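# Flip the toast in the pan with a spatula

## Task

Using the steel turner (spatula), flip the toast slice so it ends lying flat inside the frying pan with its browned side up; letting it fall or tip over from higher than about a finger's width may be judged a drop. Afterwards set the turner down on the table, away from both pan and toast and not on the hot plate. The hand and arm may never make contact with the toast or the pan (handle included); any such contact stops the run as a failure. The pan and hot plate are loose: at the end the pan must sit level and centred on the hot plate. Everything must stay in its final state without the robot holding it, and nothing the robot is touching at the end may settle downward by more than a fingernail's width once released.

## Robot and tools

ROBOT. One six-joint arm carrying a five-finger right hand; no gripper jaws. Joint ranges in rad: shoulder pan -3.142 to 3.142, shoulder lift and wrists 1-3 -6.283 to 6.283, elbow 0.000 to 3.142 (it never quite straightens). Load limits in N m: pan, lift, elbow 136; each wrist 25.4. A held item's weight adds to these.

FRAMES. Scene frame: origin on the table top beneath the arm base, +z up, +y to the left when facing along +x. Results report the hand point in this frame. The hand point sits 0.05 m in front of the palm, where index pad meets thumb tip in a pinch. Its own axes: +z along the straightened fingers (which extend 0.06 to 0.07 m past it), +y out of the palm, +x across the palm toward the little finger. Sideways the hand extends 0.08 m on the little-finger side and 0.02 m (thumb turned in front) to 0.09 m on the thumb side. A rigid wrist bracket on the little-finger side protrudes 0.03 m beyond the point along +y and 0.11 m across; it can collide.

ROW FORMAT (shared by execute_actions and move). One list of 14 numbers, each in [-1, 1]: dx, dy, dz, rx, ry, rz, little, ring, middle, index, thumb_bend, thumb_turn, force_limit, speed. The first six are an offset, not a pose: a displacement of the hand point from its measured pose at the start of the action (for move, from the pose in the latest result that shows one), expressed in the hand point's own axes. 1.0 equals 0.6 m or 180 degrees; rx, ry, rz form a single rotation vector. Finger and thumb numbers are absolute targets: +1 open/straight, -1 curled shut; thumb_turn +1 beside the palm, -1 across in front of it. A pinch is roughly index -0.22, thumb_bend -0.75, thumb_turn -0.57. force_limit maps -1..+1 linearly to about 0..10 N at the fingertip (0..15 N for the two thumb motors) and only stops closing motion. speed maps -1..+1 to near-zero..full; at full, a finger's complete travel lasts 0.6 s. Close at -0.9 or slower for a gentle grip. Keep this motor order everywhere, including in hand_measured, hand_stopped_by and hand_load_n.

execute_actions(actions): a list of actions, each a list of up to 15 rows, each row played for one 1/30 s step; if fewer than 15 rows, the last repeats. Every row is measured from the action's start pose, not from the row before. Per step the command is clipped to within 100 mm and 16 degrees of the measured pose, so big offsets need several actions. An empty list just returns state and images.

move(target, speed, stop_force, blocking): drives the hand point in a straight line toward one row. speed in m/s, 0.002 to 0.5 (default 0.25); turning is capped at twice that in rad/s. Paths last 0.5 to 10 s. It does not avoid obstacles and the hand may overshoot the nominal speed near full reach. stop_force in N, 9 to 40: ends the path when resistance along the travel direction rises that much; use it with very slow speed when probing contact, not on rotating moves, and omit it when backing off a surface. blocking=false returns after 0.5 s while the arm keeps going (not allowed with stop_force); check with wait(0) before sending anything else. The result adds a move: line giving the ending (done, off_target, moving, held, fault, contact) and limits (paced = clipped, held = steps blocked), plus distance from target.

wait(seconds 0 to 10): let the scene run holding the last command. stop(): brake a running move. zoom_image(camera, region [x0, y0, x1, y1] in pixels, at most 504 by 504) for cam_head_left, cam_head_right or cam_wrist (each 896x504). show_instructions(): reference pages. finished_scene(scene): ends that scene, irreversible.

RESULTS. State gives end_effector_position (m), end_effector_quat_wxyz and velocities; printed position may be off at long reach. Hand target is what the controller now drives toward. A pose unreachable line means the clearance check altered the command. Step readings list positions, HELD where a row was held back. hand_stopped_by words: moving, target, force, stalled, fault (dead motor). hand_load_n is positive when pushed open; a grip lost shows as loads near 0. Wrist force/torque are in hand axes, noisy (offset up to ~4 N, noise ~2.4 N, saturating near 50 N). MOTOR HOT appears from 70 °C; at 85 °C the brakes engage.

CAUTIONS. Never let hand or arm touch the toast or pan; only the turner may. The arm is stiff: commanding even slightly past a firm surface can cause a fault stop (torque limit or 150 N external force halts the arm 10 s). Approach contact slowly. Do not shove the pan off the hot plate, tip it, drop the toast from height, or knock anything off the table. Loose objects may get brief random nudges. Leave the turner resting stably on the table before finishing.

Each tool is called after "Emit:" as name(argument=value, ...), one argument or row to a line, values as JSON.

Reference images:

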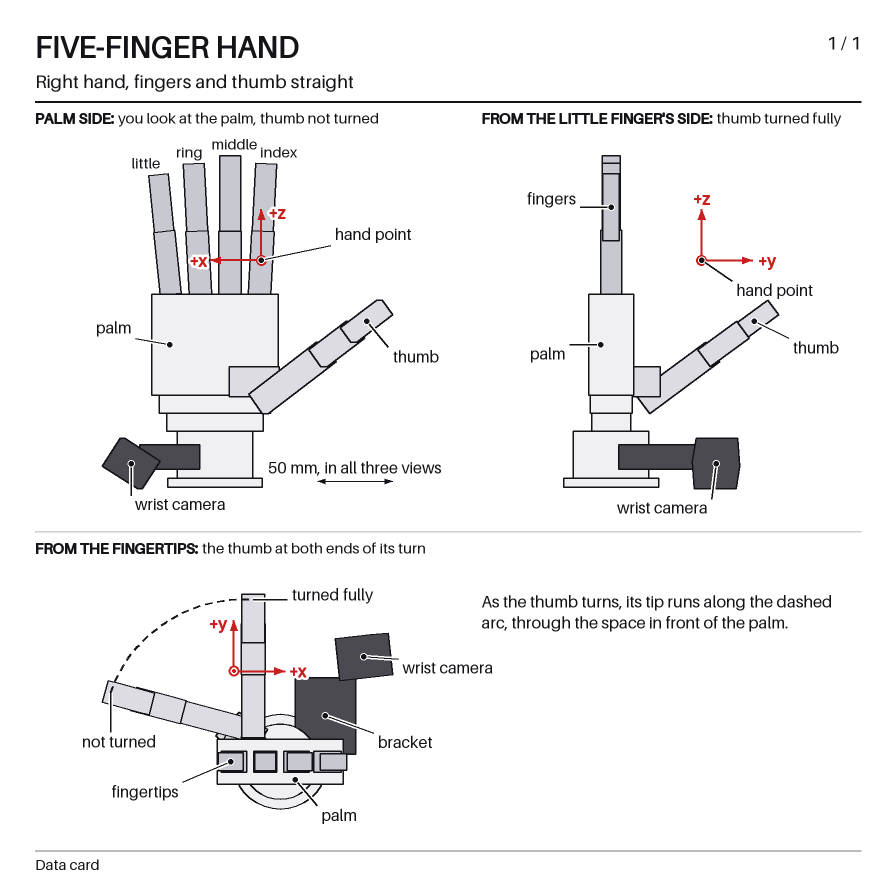

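## Session

I'll start by looking at the scene.

Emit:
execute_actions(
  actions=[],
)

Scene clock: 0.00 s.
end_effector_position=(+0.2780, -0.2599, +0.3307) hand_measured=(+1.000, +1.000, +1.000, +1.000, +1.000, +1.000) hand_load_n=(+0.0, +0.0, +0.0, +0.0, +0.0, +0.0) hand_stopped_by=(target, target, target, target, target, target) hand_force_limit=0.00 hand_speed=-0.80 end_effector_quat_wxyz=(+0.158, -0.070, +0.847, -0.503) end_effector_velocity=(+0.000, +0.001, -0.000) end_effector_angular_velocity=(+0.001, -0.001, +0.001)
Joint positions: [-2.045 -1.701  2.18   0.501  0.853 -3.168]
Joint velocities: [ 0.    -0.001  0.001  0.    -0.001 -0.   ]
Motor temperatures (°C, as the motors report them): [22 22 20 31 33 27]
Wrist force (N, on the end effector, along its own x y z axes, offset not removed): no reading
Wrist torque (N m, same axes, about the end effector's origin, offset not removed): no reading
Hand target: +0.278, -0.260, +0.331; +0.158, -0.070, +0.847, -0.503

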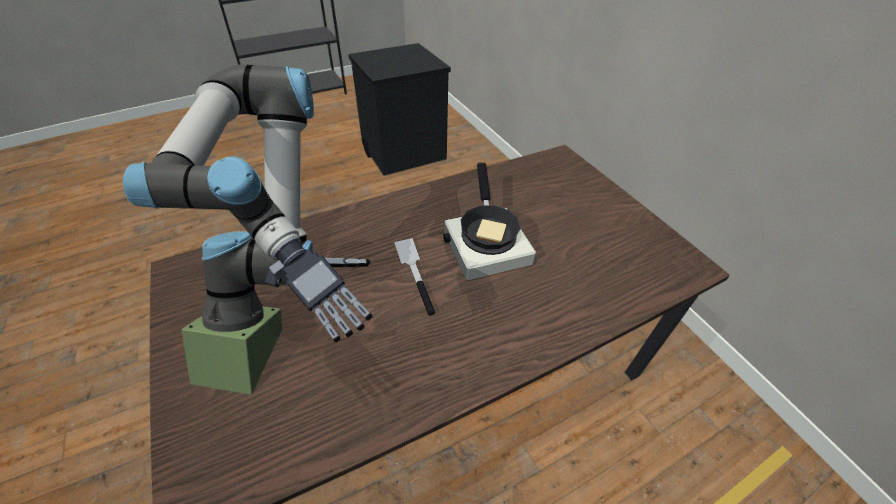

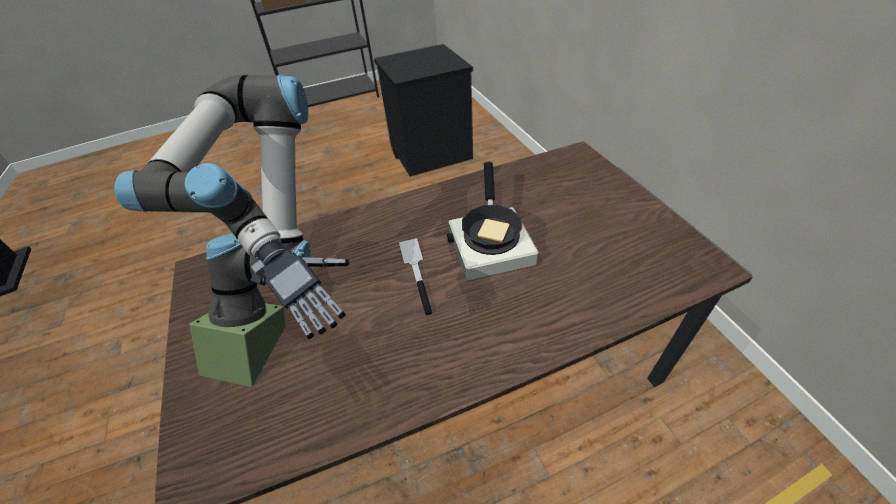

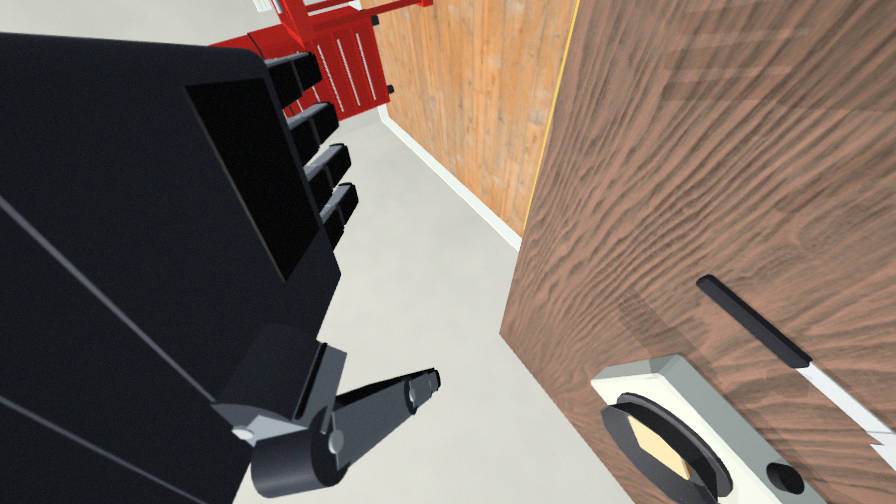

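Emit:
zoom_image(
  camera="cam_head_left",
  region=[370, 150, 570, 330],
)

Emit:
zoom_image(
  camera="cam_head_right",
  region=[370, 150, 570, 330],
)

Emit:
zoom_image(
  camera="cam_wrist",
  region=[560, 240, 896, 504],
)

Region (370, 150, 570, 330) of cam_head_left's 896x504 image, scaled by 2.520, with more detail than that image has; it fills the top 454 rows of this view, and the rest is white.

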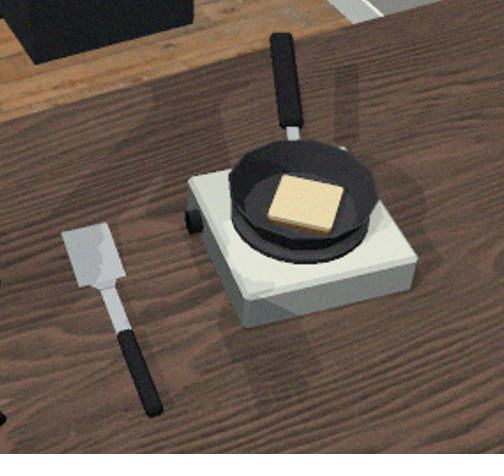

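Region (370, 150, 570, 330) of cam_head_right's 896x504 image, scaled by 2.520, with more detail than that image has; it fills the top 454 rows of this view, and the rest is white.

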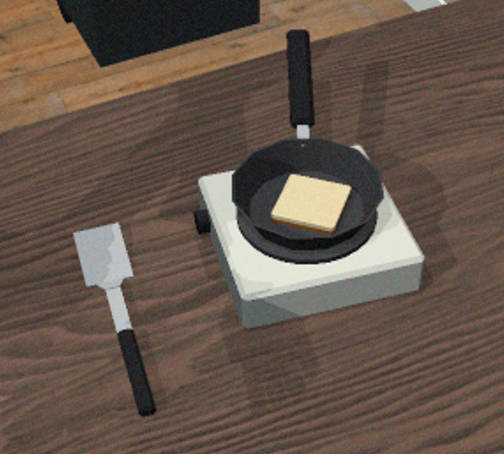

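Region (560, 240, 896, 504) of cam_wrist's 896x504 image, scaled by 1.500, with more detail than that image has; it fills the top 396 rows of this view, and the rest is white.

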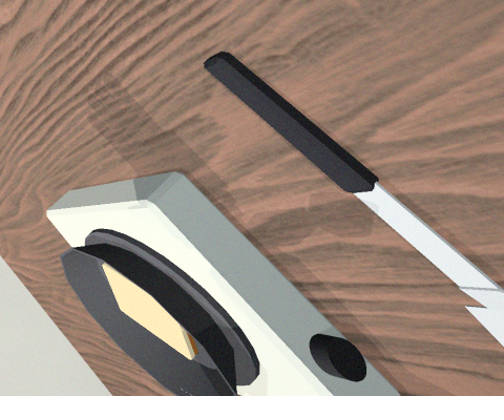

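Emit:
zoom_image(
  camera="cam_head_left",
  region=[380, 230, 470, 320],
)

Emit:
zoom_image(
  camera="cam_head_right",
  region=[380, 230, 470, 320],
)

Emit:
zoom_image(
  camera="cam_head_left",
  region=[440, 190, 540, 290],
)

Emit:
zoom_image(
  camera="cam_head_right",
  region=[440, 190, 540, 290],
)

Region (380, 230, 470, 320) of cam_head_left's 896x504 image, scaled by 5.600, with more detail than that image has.

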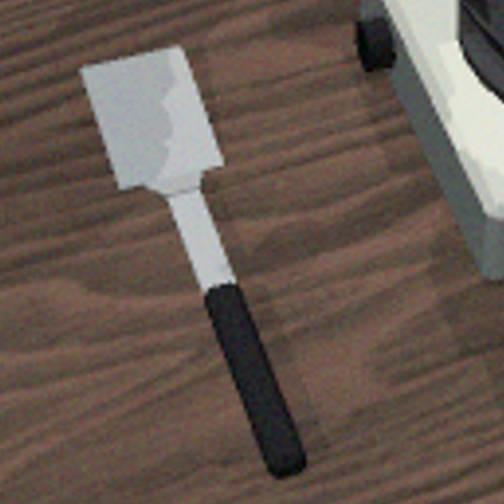

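Region (380, 230, 470, 320) of cam_head_right's 896x504 image, scaled by 5.600, with more detail than that image has.

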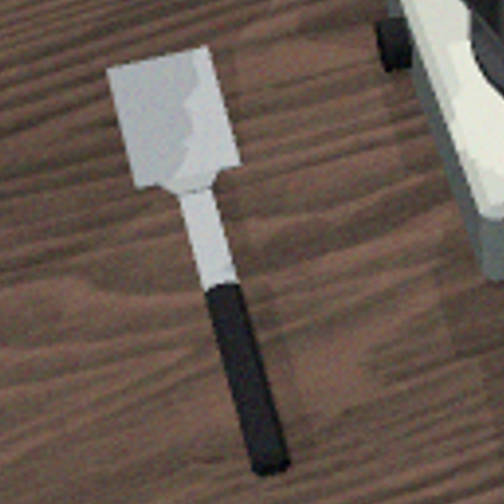

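Region (440, 190, 540, 290) of cam_head_left's 896x504 image, scaled by 5.040, with more detail than that image has.

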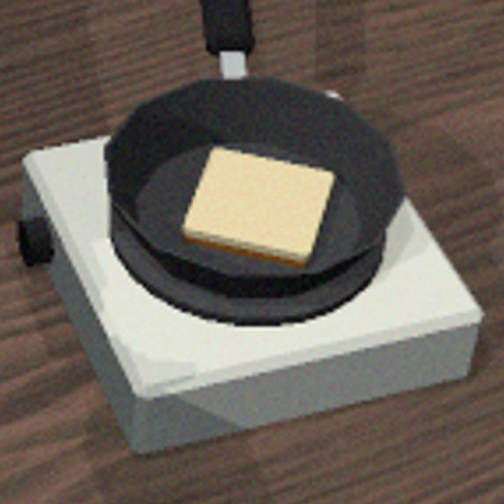

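Region (440, 190, 540, 290) of cam_head_right's 896x504 image, scaled by 5.040, with more detail than that image has.

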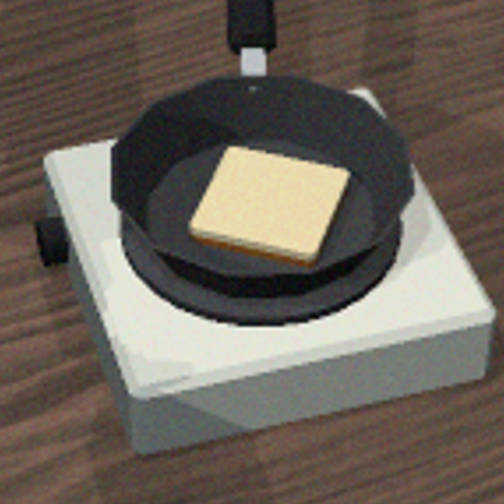

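Emit:
move(
  target=[-0.2752, 0.3742, -0.011, -0.1002, -0.2706, -0.2466, 1, 1, 1, 1, 1, 1, 0, 0],
  speed=0.25,
)

Scene clock: 106.03 s.
end_effector_position=(+0.4404, -0.1002, +0.1703) hand_measured=(+1.000, +1.000, +1.000, +1.000, +1.000, +1.000) hand_load_n=(+0.0, +0.0, +0.0, +0.0, +0.0, +0.0) hand_stopped_by=(target, target, target, target, target, target) hand_force_limit=0.00 hand_speed=0.00 end_effector_quat_wxyz=(+0.276, -0.591, +0.686, -0.321) end_effector_velocity=(+0.002, +0.000, -0.001) end_effector_angular_velocity=(+0.001, +0.002, +0.003)
Joint positions: [-1.422 -1.385  2.138  0.434  0.457 -3.805]
Joint velocities: [ 0.007  0.002 -0.005 -0.002  0.002  0.006]
Motor temperatures (°C, as the motors report them): [22 22 20 31 33 27]
Wrist force (N, on the end effector, along its own x y z axes, offset not removed): [0.6 2.8 -2.8]
Wrist torque (N m, same axes, about the end effector's origin, offset not removed): [0.70 0.05 0.27]
Hand target: +0.441, -0.100, +0.170; +0.276, -0.592, +0.686, -0.321
Off the commanded pose: 0.000 m, 0 deg.
move: done
camera_calibration (this result's frames):
cam_wrist: T_world_to_cam=[[-0.65886, 0.137938, -0.739511, 0.426992], [-0.274494, 0.871182, 0.407056, 0.131392], [0.700398, 0.471184, -0.536124, -0.0387324], [0, 0, 0, 1]] pos_world=[0.344522, -0.155115, 0.241516]

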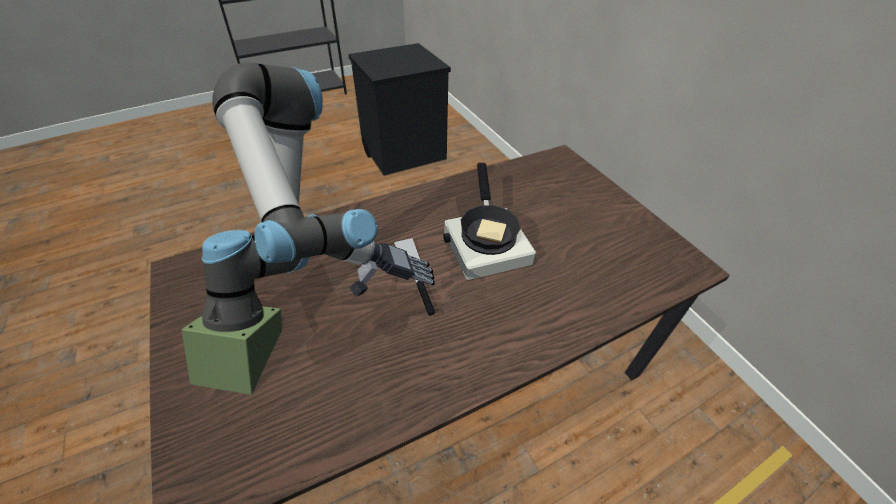

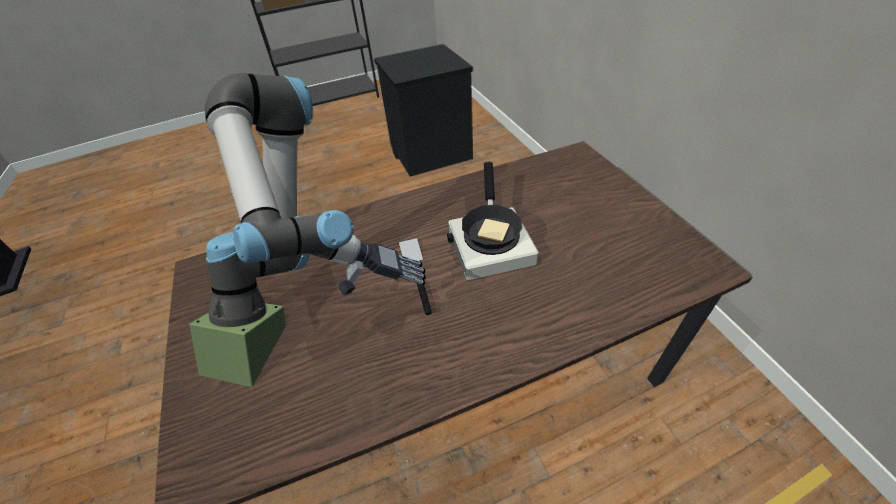

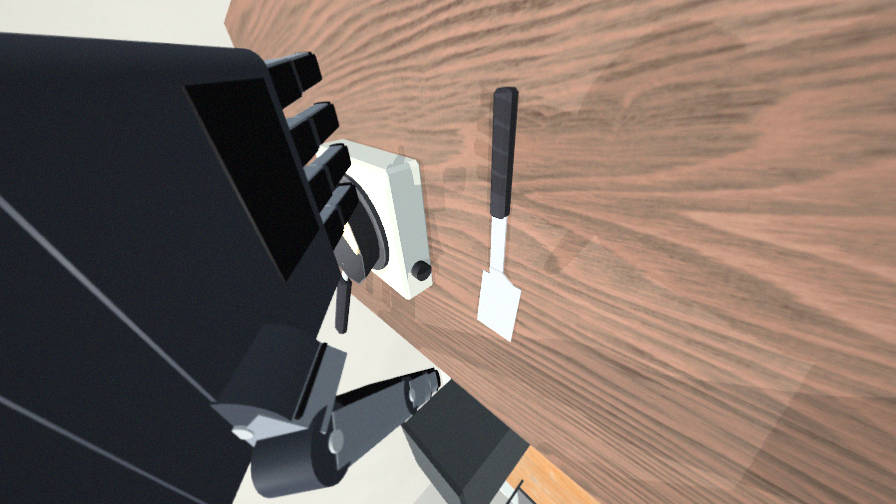

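Emit:
zoom_image(
  camera="cam_wrist",
  region=[430, 70, 580, 230],
)

Emit:
zoom_image(
  camera="cam_wrist",
  region=[430, 200, 580, 350],
)

Region (430, 70, 580, 230) of cam_wrist's 896x504 image, scaled by 3.150, with more detail than that image has; it fills the left 472 columns of this view, and the rest is white.

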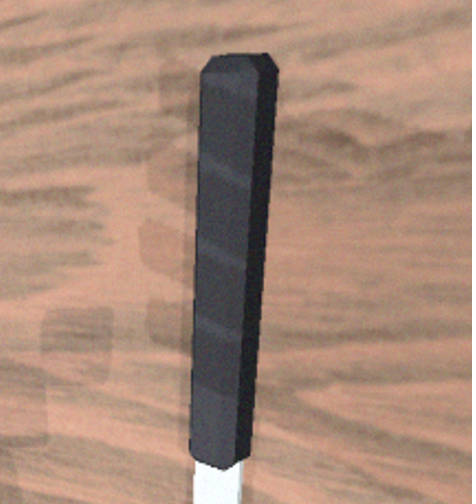

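Region (430, 200, 580, 350) of cam_wrist's 896x504 image, scaled by 3.360, with more detail than that image has.

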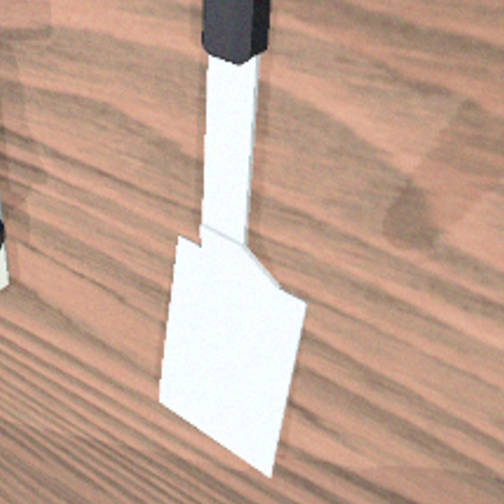

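Emit:
execute_actions(
  actions=[
    [[0,0,0,0,0,0,-1,-1,1,-0.22,-0.75,-0.57,0,1]],
    [[0,0,0,0,0,0,-1,-1,1,-0.22,-0.75,-0.57,0,1]],
  ],
)

Scene clock: 139.43 s.
end_effector_position=(+0.4405, -0.1002, +0.1703) hand_measured=(-1.000, -1.000, +1.000, -0.220, -0.748, -0.570) hand_load_n=(+0.0, +0.0, +0.0, +1.5, +1.5, +0.0) hand_stopped_by=(target, target, target, target, moving, target) hand_force_limit=0.00 hand_speed=1.00 end_effector_quat_wxyz=(+0.276, -0.591, +0.686, -0.321) end_effector_velocity=(+0.000, -0.000, +0.000) end_effector_angular_velocity=(-0.000, -0.000, +0.001)
Joint positions: [-1.422 -1.385  2.138  0.434  0.457 -3.805]
Joint velocities: [ 0.     0.    -0.001  0.    -0.    -0.   ]
Motor temperatures (°C, as the motors report them): [22 22 20 31 33 27]
Wrist force (N, on the end effector, along its own x y z axes, offset not removed): [2.2 1.5 -0.8]
Wrist torque (N m, same axes, about the end effector's origin, offset not removed): [0.50 -0.26 0.43]
Hand target: +0.440, -0.100, +0.170; +0.276, -0.591, +0.686, -0.321
Off the commanded pose: 0.000 m, 0 deg.
Step readings (end_effector_position; steps 1 to 15: 1st action; 16 to 30: 2nd action):
0: (+0.4406, -0.1002, +0.1702)
1: (+0.4406, -0.1002, +0.1702)
2: (+0.4406, -0.1002, +0.1702)
4: (+0.4406, -0.1002, +0.1702)
8: (+0.4405, -0.1002, +0.1702)
15: (+0.4405, -0.1002, +0.1703)
16: (+0.4405, -0.1002, +0.1703)
17: (+0.4405, -0.1002, +0.1703)
19: (+0.4405, -0.1002, +0.1703)
23: (+0.4405, -0.1002, +0.1703)
30: end_effector_position above
camera_calibration (this result's frames):
cam_wrist: T_world_to_cam=[[-0.658878, 0.137966, -0.739489, 0.42699], [-0.274485, 0.871166, 0.407097, 0.131378], [0.700384, 0.471206, -0.536123, -0.0387369], [0, 0, 0, 1]] pos_world=[0.344526, -0.155109, 0.241503]

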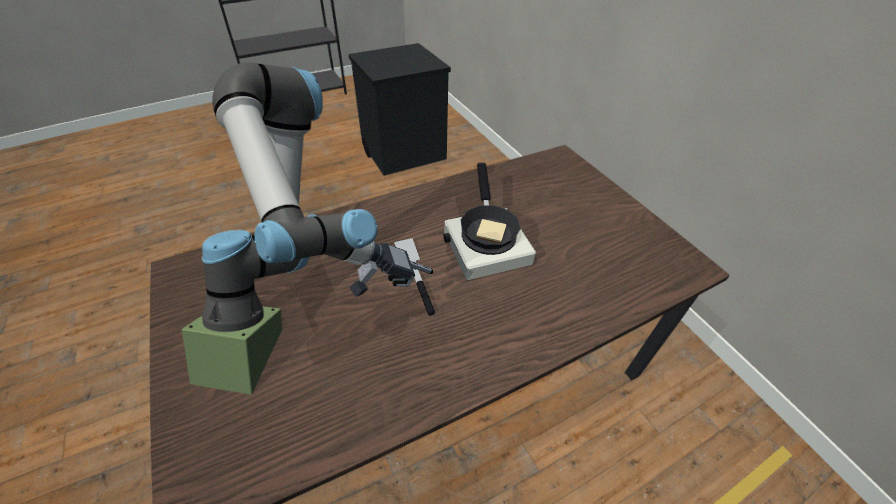

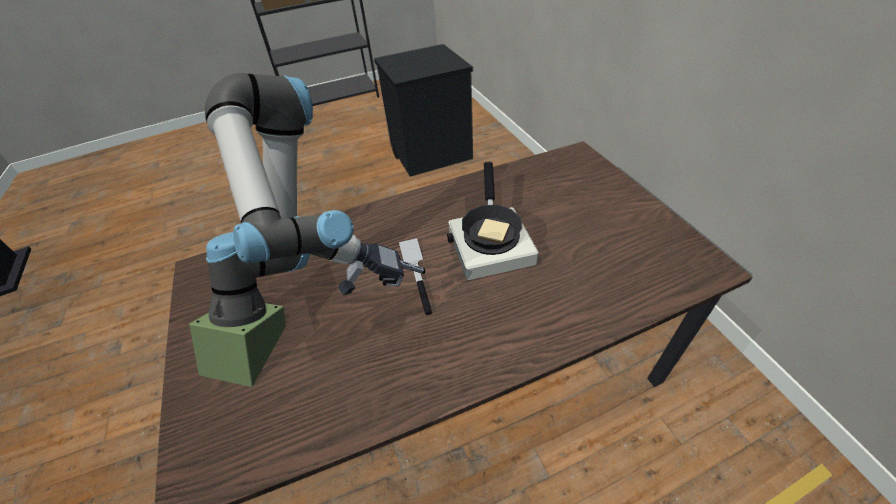

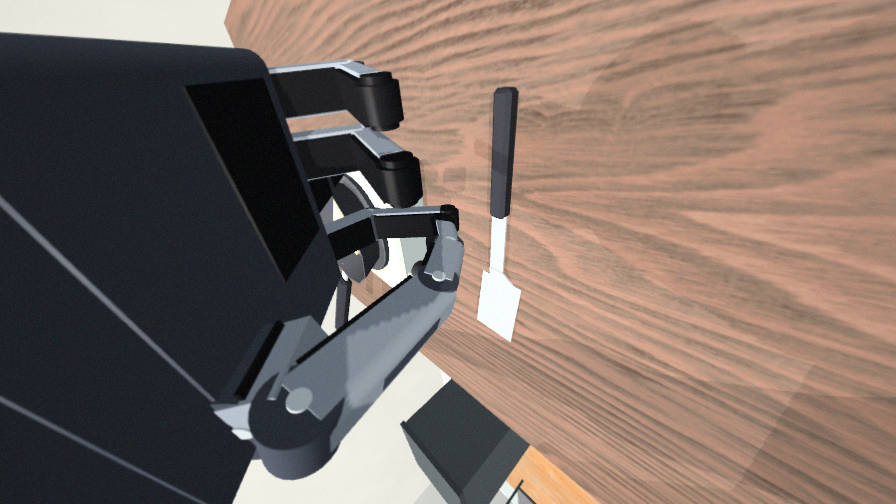

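Emit:
zoom_image(
  camera="cam_wrist",
  region=[240, 40, 520, 320],
)

Emit:
zoom_image(
  camera="cam_head_left",
  region=[340, 220, 450, 320],
)

Region (240, 40, 520, 320) of cam_wrist's 896x504 image, scaled by 1.800, with more detail than that image has.

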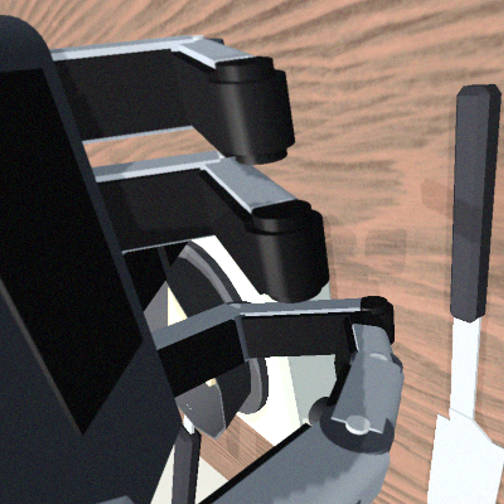

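Region (340, 220, 450, 320) of cam_head_left's 896x504 image, scaled by 4.582, with more detail than that image has; it fills the top 458 rows of this view, and the rest is white.

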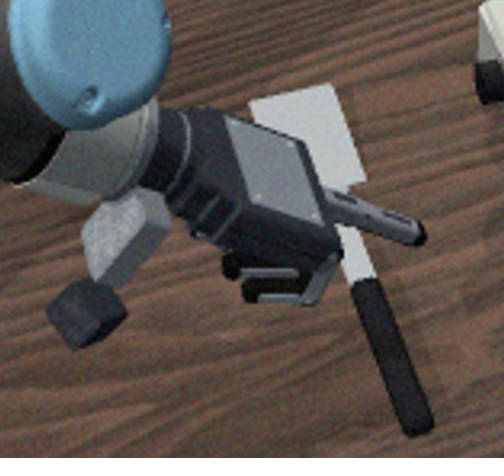

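Emit:
move(
  target=[-0.0766, 0.0409, 0.1854, 0.0722, -0.0140, -0.0093, 0.55, 0.55, 0.55, 0.55, -0.55, -0.9, 0, 0.5],
  speed=0.2,
)

Scene clock: 208.87 s.
end_effector_position=(+0.5162, -0.0651, +0.0803) hand_measured=(+0.550, +0.550, +0.550, +0.550, -0.550, -0.900) hand_load_n=(+0.0, +0.0, +0.0, +0.0, +0.0, +0.0) hand_stopped_by=(target, target, target, target, target, target) hand_force_limit=0.00 hand_speed=0.50 end_effector_quat_wxyz=(+0.351, -0.573, +0.631, -0.387) end_effector_velocity=(+0.001, -0.001, -0.001) end_effector_angular_velocity=(-0.002, -0.013, -0.005)
Joint positions: [-1.082 -1.41   2.308 -0.548  0.615 -2.996]
Joint velocities: [ 0.004  0.     0.011 -0.034  0.011  0.022]
Motor temperatures (°C, as the motors report them): [22 22 20 31 33 27]
Wrist force (N, on the end effector, along its own x y z axes, offset not removed): [0.9 -1.2 -0.1]
Wrist torque (N m, same axes, about the end effector's origin, offset not removed): [-0.15 -0.03 0.32]
Hand target: +0.516, -0.065, +0.080; +0.352, -0.573, +0.631, -0.388
Off the commanded pose: 0.000 m, 0 deg.
move: done
camera_calibration (this result's frames):
cam_wrist: T_world_to_cam=[[-0.483432, 0.0852279, -0.871223, 0.322108], [-0.401189, 0.863003, 0.307039, 0.231118], [0.778036, 0.497958, -0.383011, -0.207242], [0, 0, 0, 1]] pos_world=[0.409681, -0.12371, 0.130289]

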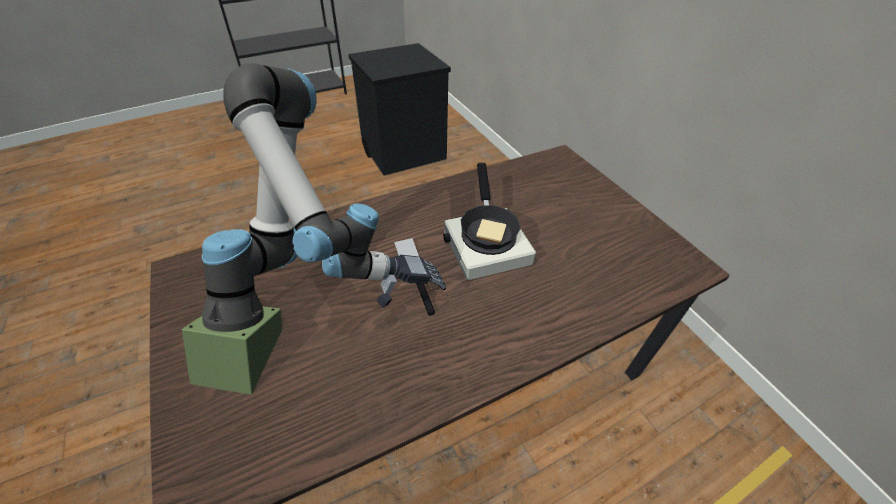

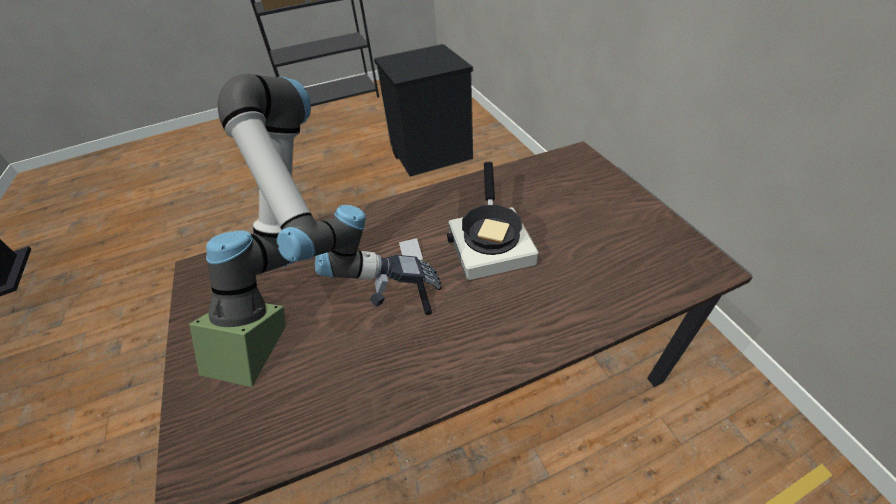

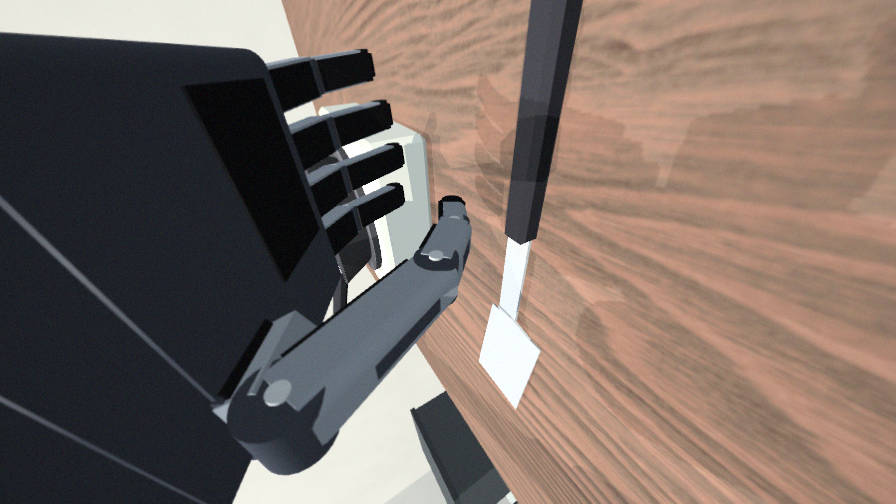

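Emit:
zoom_image(
  camera="cam_wrist",
  region=[420, 170, 620, 420],
)

Emit:
zoom_image(
  camera="cam_wrist",
  region=[440, 0, 690, 260],
)

Region (420, 170, 620, 420) of cam_wrist's 896x504 image, scaled by 2.016, with more detail than that image has; it fills the left 403 columns of this view, and the rest is white.

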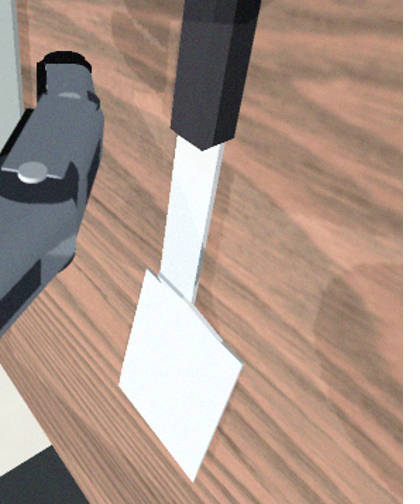

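Region (440, 0, 690, 260) of cam_wrist's 896x504 image, scaled by 1.938, with more detail than that image has; it fills the left 485 columns of this view, and the rest is white.

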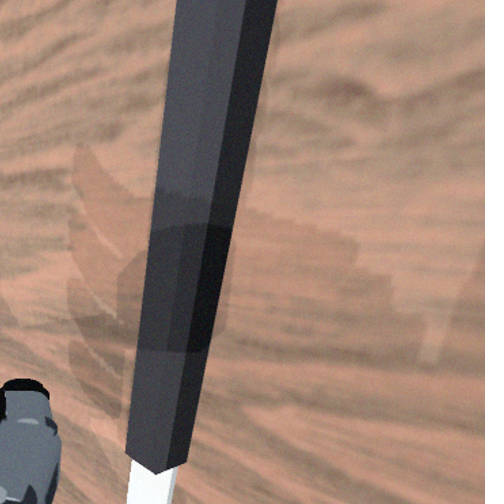

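Emit:
move(
  target=[0, 0.0683, 0.0311, 0, 0.0074, 0.0038, 0.55, 0.55, 0.55, 0.55, -0.55, -0.9, 0, 0.5],
  speed=0.08,
)

Scene clock: 238.40 s.
end_effector_position=(+0.5143, -0.0649, +0.0355) hand_measured=(+0.550, +0.550, +0.550, +0.550, -0.550, -0.900) hand_load_n=(+0.0, +0.0, +0.0, +0.0, +0.0, +0.0) hand_stopped_by=(target, target, target, target, target, target) hand_force_limit=0.00 hand_speed=0.50 end_effector_quat_wxyz=(+0.346, -0.565, +0.638, -0.392) end_effector_velocity=(+0.000, -0.000, -0.002) end_effector_angular_velocity=(+0.001, -0.001, -0.001)
Joint positions: [-1.005 -1.318  2.347 -0.705  0.711 -2.948]
Joint velocities: [ 0.003  0.005  0.    -0.007  0.003  0.003]
Motor temperatures (°C, as the motors report them): [22 22 20 31 33 27]
Wrist force (N, on the end effector, along its own x y z axes, offset not removed): [4.7 2.1 -0.4]
Wrist torque (N m, same axes, about the end effector's origin, offset not removed): [0.45 -0.74 0.62]
Hand target: +0.514, -0.065, +0.035; +0.346, -0.565, +0.638, -0.392
Off the commanded pose: 0.000 m, 0 deg.
move: done
camera_calibration (this result's frames):
cam_wrist: T_world_to_cam=[[-0.481036, 0.0979179, -0.871215, 0.281677], [-0.378587, 0.87311, 0.307166, 0.233046], [0.790744, 0.477589, -0.382927, -0.230889], [0, 0, 0, 1]] pos_world=[0.406299, -0.120786, 0.0854039]

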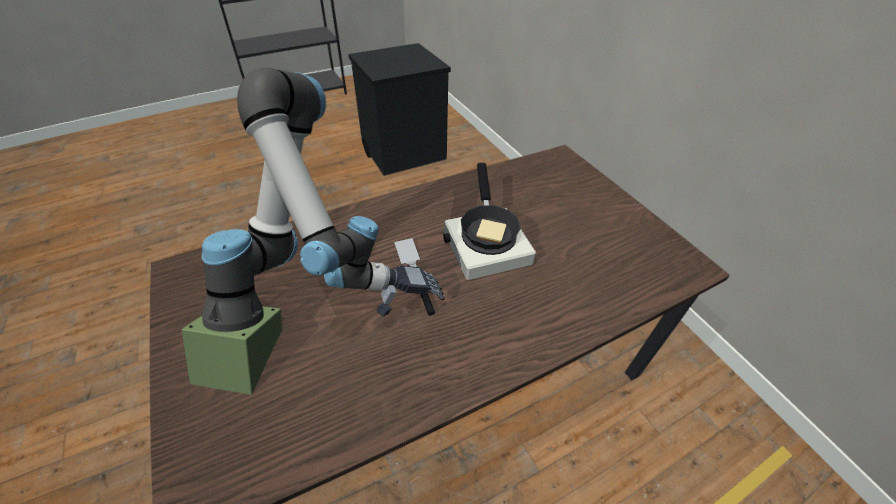

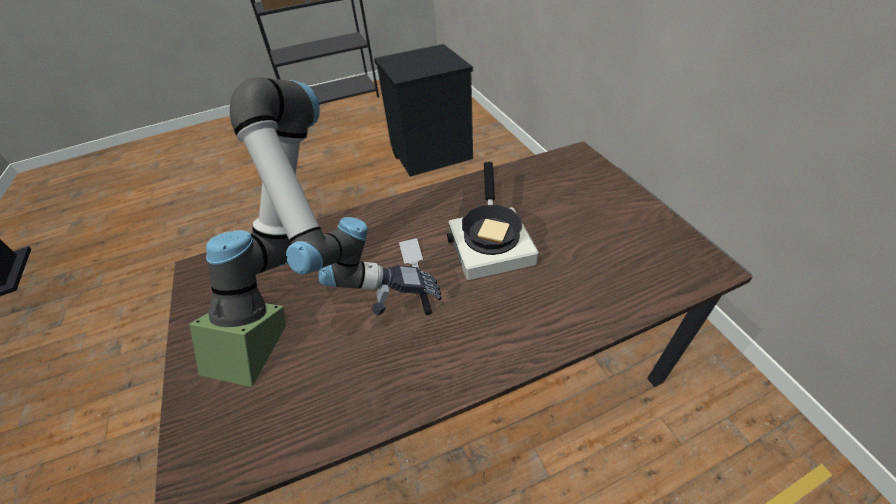

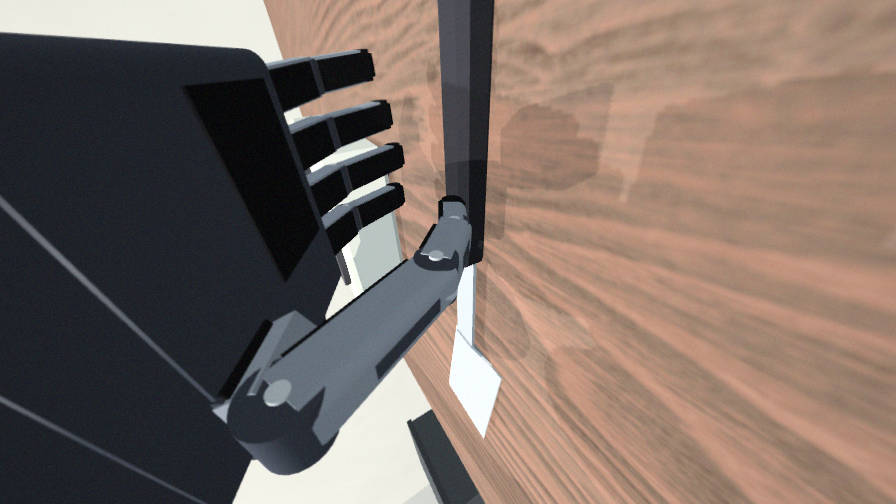

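Emit:
zoom_image(
  camera="cam_wrist",
  region=[360, 0, 620, 280],
)

Emit:
zoom_image(
  camera="cam_wrist",
  region=[400, 230, 600, 450],
)

Emit:
zoom_image(
  camera="cam_head_left",
  region=[365, 235, 465, 325],
)

Region (360, 0, 620, 280) of cam_wrist's 896x504 image, scaled by 1.800, with more detail than that image has; it fills the left 468 columns of this view, and the rest is white.

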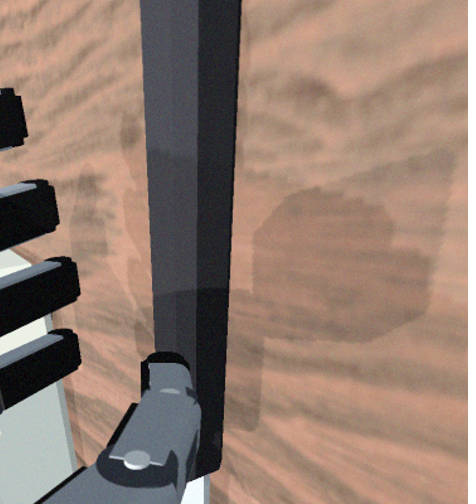

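Region (400, 230, 600, 450) of cam_wrist's 896x504 image, scaled by 2.291, with more detail than that image has; it fills the left 458 columns of this view, and the rest is white.

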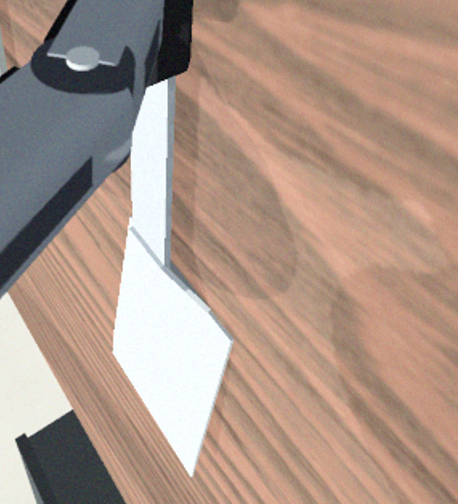

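Region (365, 235, 465, 325) of cam_head_left's 896x504 image, scaled by 5.040, with more detail than that image has; it fills the top 454 rows of this view, and the rest is white.

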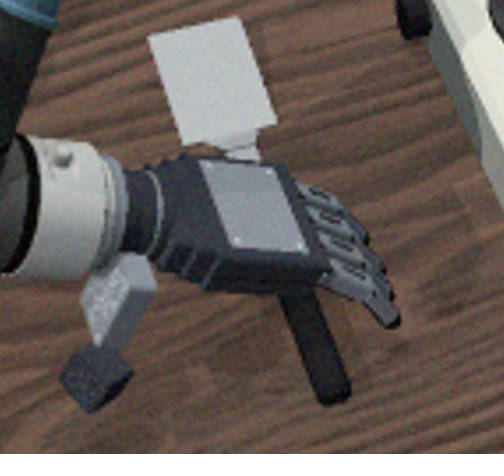

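Emit:
move(
  target=[0, 0.0200, 0.0102, 0, 0, 0, 0.55, 0.55, 0.55, 0.55, -0.4, -0.9, 0, 0.0],
  speed=0.02,
)

Scene clock: 251.23 s.
end_effector_position=(+0.5144, -0.0649, +0.0221) hand_measured=(+0.550, +0.550, +0.550, +0.550, -0.400, -0.900) hand_load_n=(+0.0, +0.0, +0.0, +0.0, +0.0, +0.0) hand_stopped_by=(target, target, target, target, target, target) hand_force_limit=0.00 hand_speed=0.00 end_effector_quat_wxyz=(+0.346, -0.565, +0.638, -0.392) end_effector_velocity=(-0.000, +0.000, -0.002) end_effector_angular_velocity=(-0.000, +0.001, -0.000)
Joint positions: [-0.983 -1.284  2.352 -0.752  0.732 -2.938]
Joint velocities: [ 0.003  0.004  0.001 -0.005  0.003  0.   ]
Motor temperatures (°C, as the motors report them): [22 22 20 31 33 27]
Wrist force (N, on the end effector, along its own x y z axes, offset not removed): [2.0 1.8 -0.9]
Wrist torque (N m, same axes, about the end effector's origin, offset not removed): [0.48 -0.22 0.23]
Hand target: +0.514, -0.065, +0.022; +0.346, -0.565, +0.638, -0.392
Off the commanded pose: 0.000 m, 0 deg.
move: done
camera_calibration (this result's frames):
cam_wrist: T_world_to_cam=[[-0.48105, 0.0979249, -0.871207, 0.270079], [-0.378589, 0.873104, 0.307182, 0.237164], [0.790735, 0.477599, -0.382933, -0.236007], [0, 0, 0, 1]] pos_world=[0.406328, -0.120799, 0.0720674]

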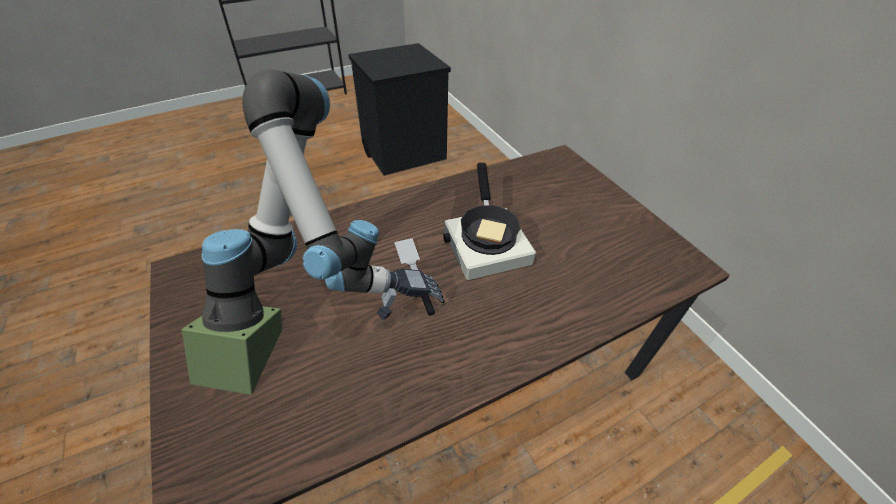

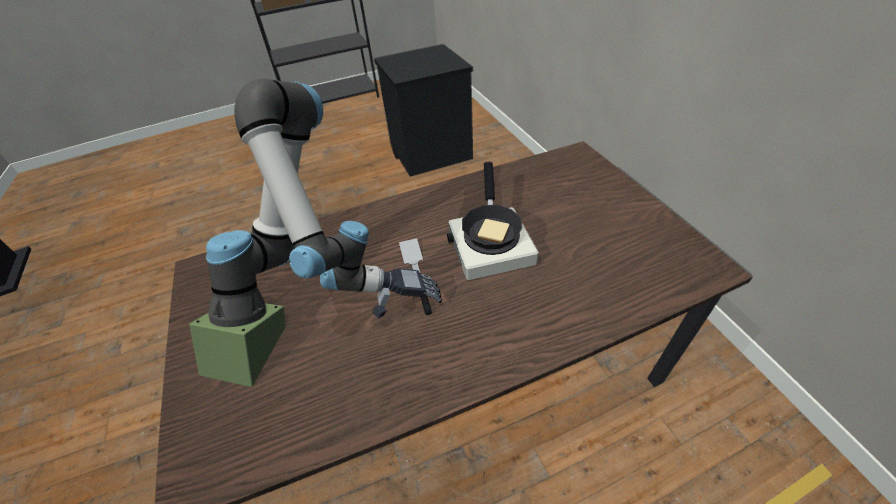

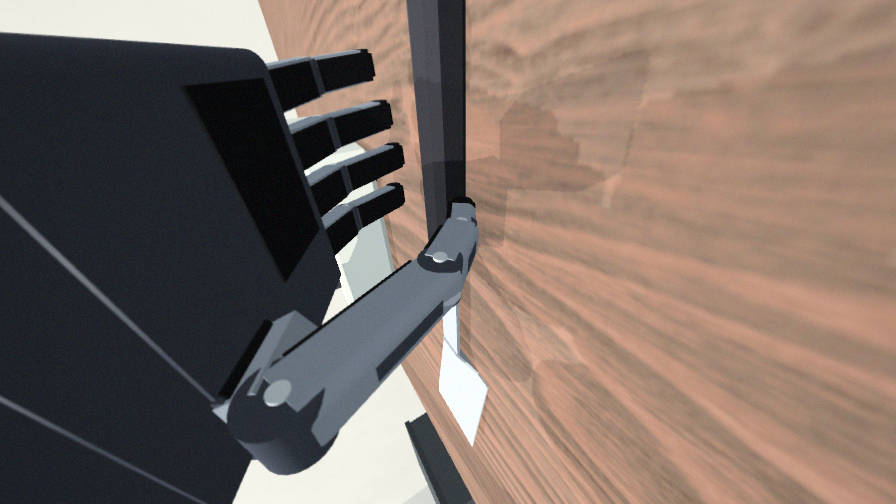

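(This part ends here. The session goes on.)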